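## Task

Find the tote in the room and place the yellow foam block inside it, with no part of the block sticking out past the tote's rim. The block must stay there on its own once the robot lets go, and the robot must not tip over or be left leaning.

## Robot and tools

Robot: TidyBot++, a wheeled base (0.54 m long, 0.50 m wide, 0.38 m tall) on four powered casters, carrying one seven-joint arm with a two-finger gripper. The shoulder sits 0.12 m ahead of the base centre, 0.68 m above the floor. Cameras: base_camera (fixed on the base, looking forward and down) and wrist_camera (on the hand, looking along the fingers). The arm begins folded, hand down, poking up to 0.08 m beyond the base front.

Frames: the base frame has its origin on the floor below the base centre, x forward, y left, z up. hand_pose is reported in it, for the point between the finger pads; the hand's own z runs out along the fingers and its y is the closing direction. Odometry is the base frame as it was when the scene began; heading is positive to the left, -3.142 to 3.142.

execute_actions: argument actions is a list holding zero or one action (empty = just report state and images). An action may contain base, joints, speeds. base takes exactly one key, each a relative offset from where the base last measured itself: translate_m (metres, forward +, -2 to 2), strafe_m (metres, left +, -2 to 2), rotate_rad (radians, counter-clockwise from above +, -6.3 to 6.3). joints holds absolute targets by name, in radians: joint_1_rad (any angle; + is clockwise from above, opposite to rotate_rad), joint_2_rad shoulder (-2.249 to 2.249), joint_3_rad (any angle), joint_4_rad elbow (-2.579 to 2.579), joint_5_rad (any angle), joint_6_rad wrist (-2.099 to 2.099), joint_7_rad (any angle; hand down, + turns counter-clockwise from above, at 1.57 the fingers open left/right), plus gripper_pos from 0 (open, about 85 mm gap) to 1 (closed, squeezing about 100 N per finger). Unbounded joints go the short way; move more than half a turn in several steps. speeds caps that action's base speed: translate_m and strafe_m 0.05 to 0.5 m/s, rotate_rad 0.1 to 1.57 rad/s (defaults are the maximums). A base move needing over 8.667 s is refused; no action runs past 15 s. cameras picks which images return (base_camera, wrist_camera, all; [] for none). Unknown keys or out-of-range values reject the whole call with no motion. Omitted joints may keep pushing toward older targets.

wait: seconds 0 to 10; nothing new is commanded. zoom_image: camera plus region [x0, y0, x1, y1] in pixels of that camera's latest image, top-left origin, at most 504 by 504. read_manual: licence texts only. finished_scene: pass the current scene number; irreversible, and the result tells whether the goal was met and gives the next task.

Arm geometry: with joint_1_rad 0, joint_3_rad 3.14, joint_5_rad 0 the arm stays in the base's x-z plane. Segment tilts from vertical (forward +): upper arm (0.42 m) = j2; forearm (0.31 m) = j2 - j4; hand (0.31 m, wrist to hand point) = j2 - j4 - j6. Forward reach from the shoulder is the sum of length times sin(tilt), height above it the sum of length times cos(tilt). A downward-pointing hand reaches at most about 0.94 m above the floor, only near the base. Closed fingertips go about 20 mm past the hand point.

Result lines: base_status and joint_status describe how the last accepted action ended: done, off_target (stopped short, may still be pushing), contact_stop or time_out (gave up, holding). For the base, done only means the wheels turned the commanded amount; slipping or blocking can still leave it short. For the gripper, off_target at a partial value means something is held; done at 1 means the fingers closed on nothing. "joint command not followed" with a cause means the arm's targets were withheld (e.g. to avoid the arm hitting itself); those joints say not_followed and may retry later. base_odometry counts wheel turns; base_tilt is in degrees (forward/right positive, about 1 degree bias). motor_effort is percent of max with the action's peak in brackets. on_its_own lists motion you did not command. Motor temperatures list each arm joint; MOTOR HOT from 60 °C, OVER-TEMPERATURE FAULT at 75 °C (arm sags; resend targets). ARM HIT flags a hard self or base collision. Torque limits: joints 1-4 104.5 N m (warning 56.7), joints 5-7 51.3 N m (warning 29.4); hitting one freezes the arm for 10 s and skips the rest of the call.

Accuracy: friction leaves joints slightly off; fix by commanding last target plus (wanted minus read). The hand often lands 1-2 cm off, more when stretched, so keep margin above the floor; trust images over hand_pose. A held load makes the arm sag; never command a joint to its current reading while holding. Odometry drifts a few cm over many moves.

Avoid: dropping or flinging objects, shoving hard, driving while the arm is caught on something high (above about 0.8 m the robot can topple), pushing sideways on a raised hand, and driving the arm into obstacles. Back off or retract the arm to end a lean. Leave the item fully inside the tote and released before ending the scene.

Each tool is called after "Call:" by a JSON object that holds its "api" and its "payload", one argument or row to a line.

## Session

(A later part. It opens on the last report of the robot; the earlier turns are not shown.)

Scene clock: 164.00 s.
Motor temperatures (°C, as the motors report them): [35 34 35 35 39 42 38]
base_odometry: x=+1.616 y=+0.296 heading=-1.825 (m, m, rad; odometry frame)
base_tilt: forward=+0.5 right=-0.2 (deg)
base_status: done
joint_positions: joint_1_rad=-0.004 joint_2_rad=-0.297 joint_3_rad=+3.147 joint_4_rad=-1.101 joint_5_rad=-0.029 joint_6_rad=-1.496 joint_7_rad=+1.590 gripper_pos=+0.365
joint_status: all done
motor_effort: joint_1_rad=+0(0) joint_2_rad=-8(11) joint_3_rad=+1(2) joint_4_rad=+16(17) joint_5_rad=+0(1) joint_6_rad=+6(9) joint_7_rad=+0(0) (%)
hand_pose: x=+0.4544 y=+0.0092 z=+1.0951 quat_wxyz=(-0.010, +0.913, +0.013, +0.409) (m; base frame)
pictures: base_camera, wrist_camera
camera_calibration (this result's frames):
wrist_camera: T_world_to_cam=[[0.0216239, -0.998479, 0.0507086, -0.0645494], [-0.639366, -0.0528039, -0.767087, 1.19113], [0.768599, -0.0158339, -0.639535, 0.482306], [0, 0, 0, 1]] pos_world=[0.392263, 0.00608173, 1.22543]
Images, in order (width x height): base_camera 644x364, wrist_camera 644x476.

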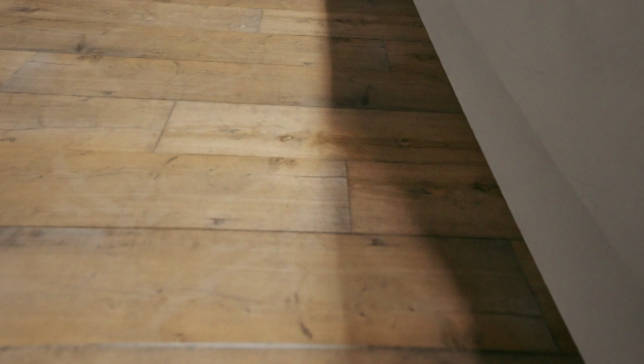

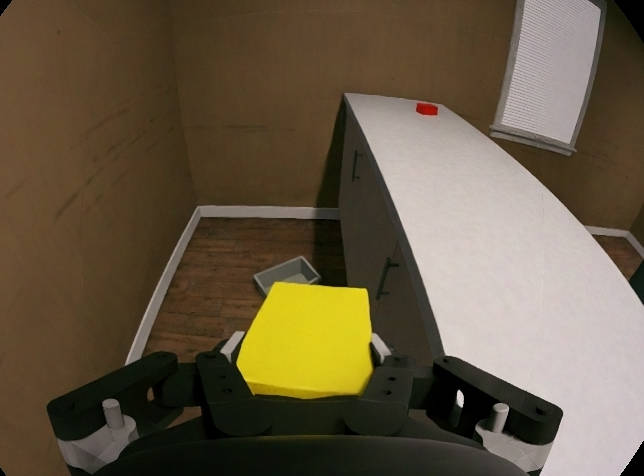

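Call:
{"api": "execute_actions", "payload": {
  "actions": [
    {"base":{"strafe_m":0.13}}
  ],
  "cameras": []
}}

Call:
{"api": "execute_actions", "payload": {
  "actions": [
    {"base":{"translate_m":0.7},"joints":{"joint_1_rad":-0.5}}
  ]
}}

Scene clock: 170.43 s.
Motor temperatures (°C, as the motors report them): [35 34 35 35 39 42 38]
base_odometry: x=+1.742 y=+0.263 heading=-1.825 (m, m, rad; odometry frame)
base_tilt: forward=+0.5 right=-0.2 (deg)
base_status: done
joint_positions: joint_1_rad=-0.004 joint_2_rad=-0.297 joint_3_rad=+3.145 joint_4_rad=-1.101 joint_5_rad=-0.029 joint_6_rad=-1.496 joint_7_rad=+1.590 gripper_pos=+0.365
joint_status: not commanded
motor_effort: joint_1_rad=+0(1) joint_2_rad=-6(7) joint_3_rad=+2(1) joint_4_rad=+15(16) joint_5_rad=-1(2) joint_6_rad=+6(7) joint_7_rad=+0(0) (%)
hand_pose: x=+0.4543 y=+0.0103 z=+1.0950 quat_wxyz=(-0.010, +0.913, +0.014, +0.409) (m; base frame)
pictures: none
No camera images: the call's "cameras" was empty. Leave "cameras" out to get every camera's image.

Scene clock: 173.20 s.
Motor temperatures (°C, as the motors report them): [35 34 35 35 39 42 38]
base_odometry: x=+1.567 y=-0.415 heading=-1.825 (m, m, rad; odometry frame)
base_tilt: forward=+0.5 right=-0.3 (deg)
base_status: done
joint_positions: joint_1_rad=-0.489 joint_2_rad=-0.298 joint_3_rad=+3.145 joint_4_rad=-1.101 joint_5_rad=-0.029 joint_6_rad=-1.496 joint_7_rad=+1.590 gripper_pos=+0.365
joint_status: all done
motor_effort: joint_1_rad=+0(0) joint_2_rad=-7(10) joint_3_rad=+1(2) joint_4_rad=+16(17) joint_5_rad=-1(1) joint_6_rad=+6(7) joint_7_rad=+0(0) (%)
hand_pose: x=+0.4106 y=+0.1650 z=+1.0954 quat_wxyz=(-0.108, +0.882, +0.232, +0.395) (m; base frame)
pictures: base_camera, wrist_camera
camera_calibration (this result's frames):
wrist_camera: T_world_to_cam=[[0.485894, -0.872502, 0.0514535, -0.120307], [-0.539443, -0.345693, -0.767787, 1.17974], [0.687683, 0.345307, -0.638635, 0.491305], [0, 0, 0, 1]] pos_world=[0.356997, 0.133209, 1.22574]
Images, in order (width x height): base_camera 644x364, wrist_camera 644x476.

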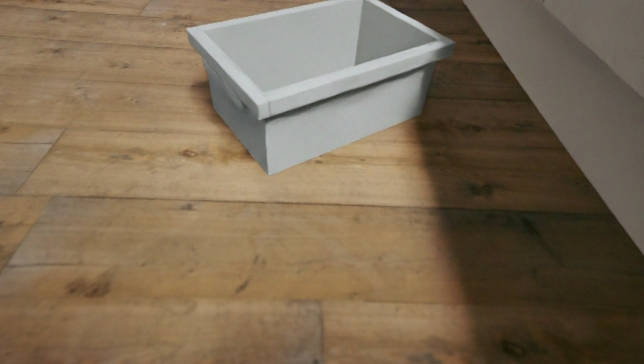

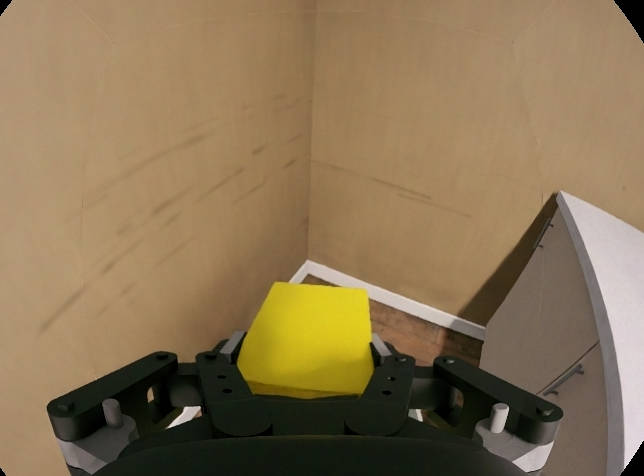

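Call:
{"api": "execute_actions", "payload": {
  "actions": [
    {"base":{"translate_m":0.12},"joints":{"joint_1_rad":0.0,"joint_2_rad":0.92,"joint_4_rad":-1.73,"joint_6_rad":-0.49,"joint_7_rad":2.17}}
  ]
}}

Scene clock: 186.10 s.
Motor temperatures (°C, as the motors report them): [35 34 35 35 39 42 38]
base_odometry: x=+1.537 y=-0.531 heading=-1.825 (m, m, rad; odometry frame)
base_tilt: forward=+0.5 right=-0.2 (deg)
base_status: done
joint_positions: joint_1_rad=-0.011 joint_2_rad=+0.904 joint_3_rad=+3.145 joint_4_rad=-1.719 joint_5_rad=-0.029 joint_6_rad=-0.518 joint_7_rad=+2.149 gripper_pos=+0.365
joint_status: all done
motor_effort: joint_1_rad=+0(2) joint_2_rad=-42(46) joint_3_rad=+0(3) joint_4_rad=+8(17) joint_5_rad=+0(0) joint_6_rad=+0(7) joint_7_rad=+0(1) (%)
hand_pose: x=+0.6057 y=+0.0092 z=+0.3579 quat_wxyz=(-0.005, +0.961, +0.277, +0.002) (m; base frame)
pictures: base_camera, wrist_camera
camera_calibration (this result's frames):
wrist_camera: T_world_to_cam=[[0.563347, -0.825371, 0.0374706, -0.355456], [-0.824446, -0.564529, -0.0399443, 0.579009], [0.0541221, -0.00838996, -0.998499, 0.45571], [0, 0, 0, 1]] pos_world=[0.652943, 0.0373078, 0.491473]
Images, in order (width x height): base_camera 644x364, wrist_camera 644x476.

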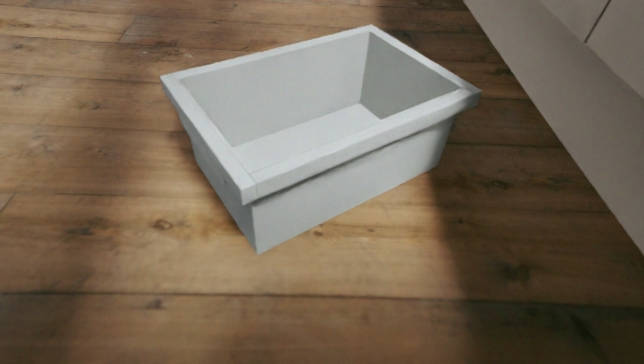

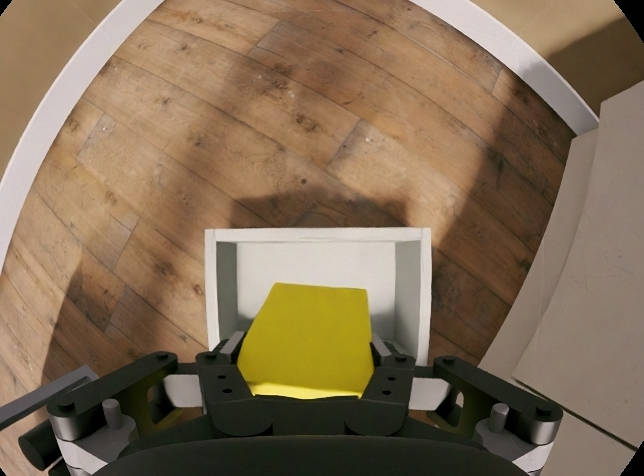

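Call:
{"api": "execute_actions", "payload": {
  "actions": [
    {"joints":{"joint_1_rad":0.05,"joint_2_rad":1.43,"joint_4_rad":-1.50,"joint_6_rad":-0.20}}
  ]
}}

Scene clock: 193.83 s.
Motor temperatures (°C, as the motors report them): [35 34 35 35 39 42 38]
base_odometry: x=+1.537 y=-0.531 heading=-1.825 (m, m, rad; odometry frame)
base_tilt: forward=+0.5 right=-0.2 (deg)
base_status: not commanded
joint_positions: joint_1_rad=+0.036 joint_2_rad=+1.420 joint_3_rad=+3.145 joint_4_rad=-1.513 joint_5_rad=-0.029 joint_6_rad=-0.228 joint_7_rad=+2.149 gripper_pos=+0.365
joint_status: all done
motor_effort: joint_1_rad=+0(1) joint_2_rad=-45(48) joint_3_rad=+0(0) joint_4_rad=+3(9) joint_5_rad=+0(0) joint_6_rad=+0(0) joint_7_rad=+0(0) (%)
hand_pose: x=+0.5938 y=-0.0160 z=+0.1262 quat_wxyz=(-0.004, +0.967, +0.254, -0.009) (m; base frame)
pictures: base_camera, wrist_camera
camera_calibration (this result's frames):
wrist_camera: T_world_to_cam=[[0.523258, -0.851526, 0.0332238, -0.336893], [-0.851532, -0.523979, -0.0183956, 0.559713], [0.0330729, -0.0186655, -0.999279, 0.237296], [0, 0, 0, 1]] pos_world=[0.645047, 0.0108342, 0.258614]
Images, in order (width x height): base_camera 644x364, wrist_camera 644x476.

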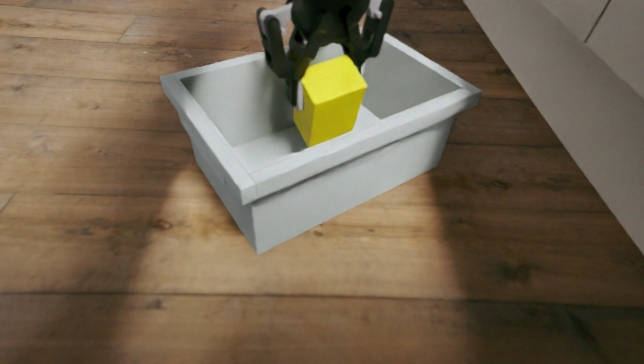

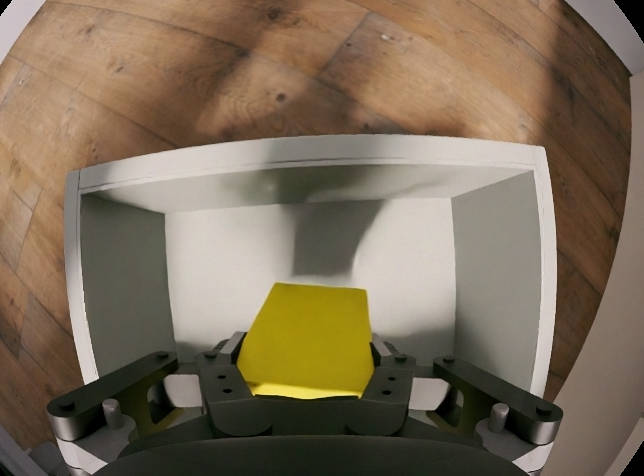

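Call:
{"api": "execute_actions", "payload": {
  "actions": [
    {"joints":{"joint_2_rad":1.48}}
  ],
  "cameras": []
}}

Call:
{"api": "execute_actions", "payload": {
  "actions": [
    {"joints":{"gripper_pos":0.0}}
  ],
  "cameras": []
}}

Call:
{"api": "execute_actions", "payload": {
  "actions": [
    {"joints":{"joint_2_rad":0.92,"joint_4_rad":-1.73,"joint_6_rad":-0.49}}
  ]
}}

Scene clock: 197.97 s.
Motor temperatures (°C, as the motors report them): [35 35 35 35 39 42 38]
base_odometry: x=+1.537 y=-0.531 heading=-1.825 (m, m, rad; odometry frame)
base_tilt: forward=+0.5 right=-0.2 (deg)
base_status: not commanded
joint_positions: joint_1_rad=+0.036 joint_2_rad=+1.463 joint_3_rad=+3.145 joint_4_rad=-1.510 joint_5_rad=-0.029 joint_6_rad=-0.227 joint_7_rad=+2.149 gripper_pos=+0.365
joint_status: all done
motor_effort: joint_1_rad=+0(0) joint_2_rad=-44(46) joint_3_rad=+0(0) joint_4_rad=+2(3) joint_5_rad=+0(0) joint_6_rad=+0(0) joint_7_rad=+0(0) (%)
hand_pose: x=+0.5716 y=-0.0152 z=+0.1063 quat_wxyz=(-0.010, +0.967, +0.254, -0.027) (m; base frame)
pictures: none
No camera images: the call's "cameras" was empty. Leave "cameras" out to get every camera's image.

Scene clock: 199.07 s.
Motor temperatures (°C, as the motors report them): [35 35 35 35 39 42 38]
base_odometry: x=+1.537 y=-0.531 heading=-1.825 (m, m, rad; odometry frame)
base_tilt: forward=+0.5 right=-0.2 (deg)
base_status: not commanded
joint_positions: joint_1_rad=+0.036 joint_2_rad=+1.463 joint_3_rad=+3.145 joint_4_rad=-1.510 joint_5_rad=-0.029 joint_6_rad=-0.227 joint_7_rad=+2.149 gripper_pos=+0.000
joint_status: all done
motor_effort: joint_1_rad=+0(0) joint_2_rad=-43(44) joint_3_rad=+0(1) joint_4_rad=+2(2) joint_5_rad=+0(0) joint_6_rad=+0(0) joint_7_rad=+0(0) (%)
hand_pose: x=+0.5716 y=-0.0152 z=+0.1063 quat_wxyz=(-0.010, +0.967, +0.254, -0.027) (m; base frame)
pictures: none
No camera images: the call's "cameras" was empty. Leave "cameras" out to get every camera's image.

Scene clock: 200.87 s.
Motor temperatures (°C, as the motors report them): [35 35 35 35 39 42 38]
base_odometry: x=+1.537 y=-0.531 heading=-1.825 (m, m, rad; odometry frame)
base_tilt: forward=+0.5 right=-0.2 (deg)
base_status: not commanded
joint_positions: joint_1_rad=+0.036 joint_2_rad=+0.939 joint_3_rad=+3.145 joint_4_rad=-1.718 joint_5_rad=-0.029 joint_6_rad=-0.463 joint_7_rad=+2.149 gripper_pos=+0.000
joint_status: all done
motor_effort: joint_1_rad=+0(0) joint_2_rad=-42(48) joint_3_rad=+0(0) joint_4_rad=+7(8) joint_5_rad=+0(0) joint_6_rad=+1(1) joint_7_rad=+0(0) (%)
hand_pose: x=+0.6116 y=-0.0145 z=+0.3411 quat_wxyz=(-0.002, +0.967, +0.254, +0.012) (m; base frame)
pictures: base_camera, wrist_camera
camera_calibration (this result's frames):
wrist_camera: T_world_to_cam=[[0.522297, -0.851285, 0.0502066, -0.357278], [-0.849521, -0.524538, -0.0563466, 0.59128], [0.0743023, -0.0132219, -0.997148, 0.425567], [0, 0, 0, 1]] pos_world=[0.657289, 0.0116304, 0.475608]
Images, in order (width x height): base_camera 644x364, wrist_camera 644x476.

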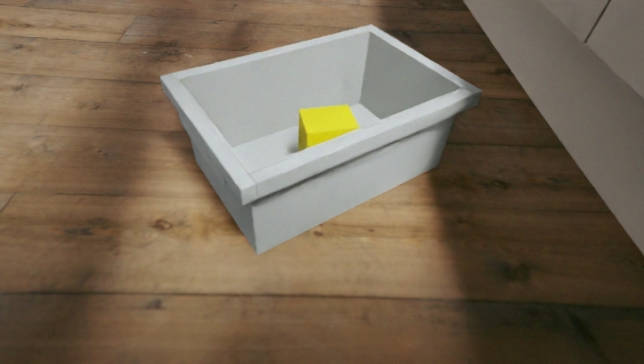

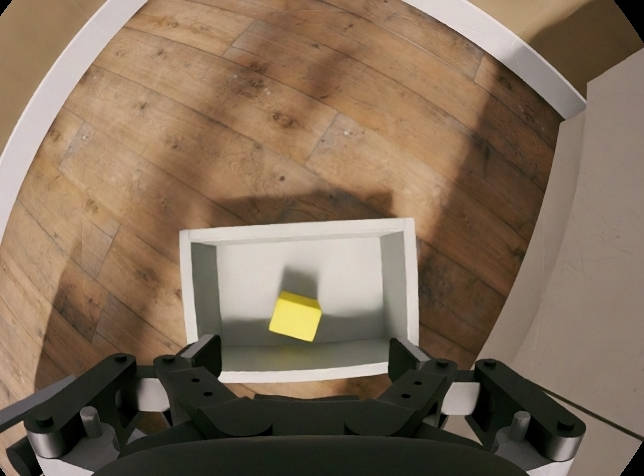

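The block is standing inside the tote.

Call:
{"api": "finished_scene", "payload": {
  "scene": 1
}}

The scene is finished: the task was done.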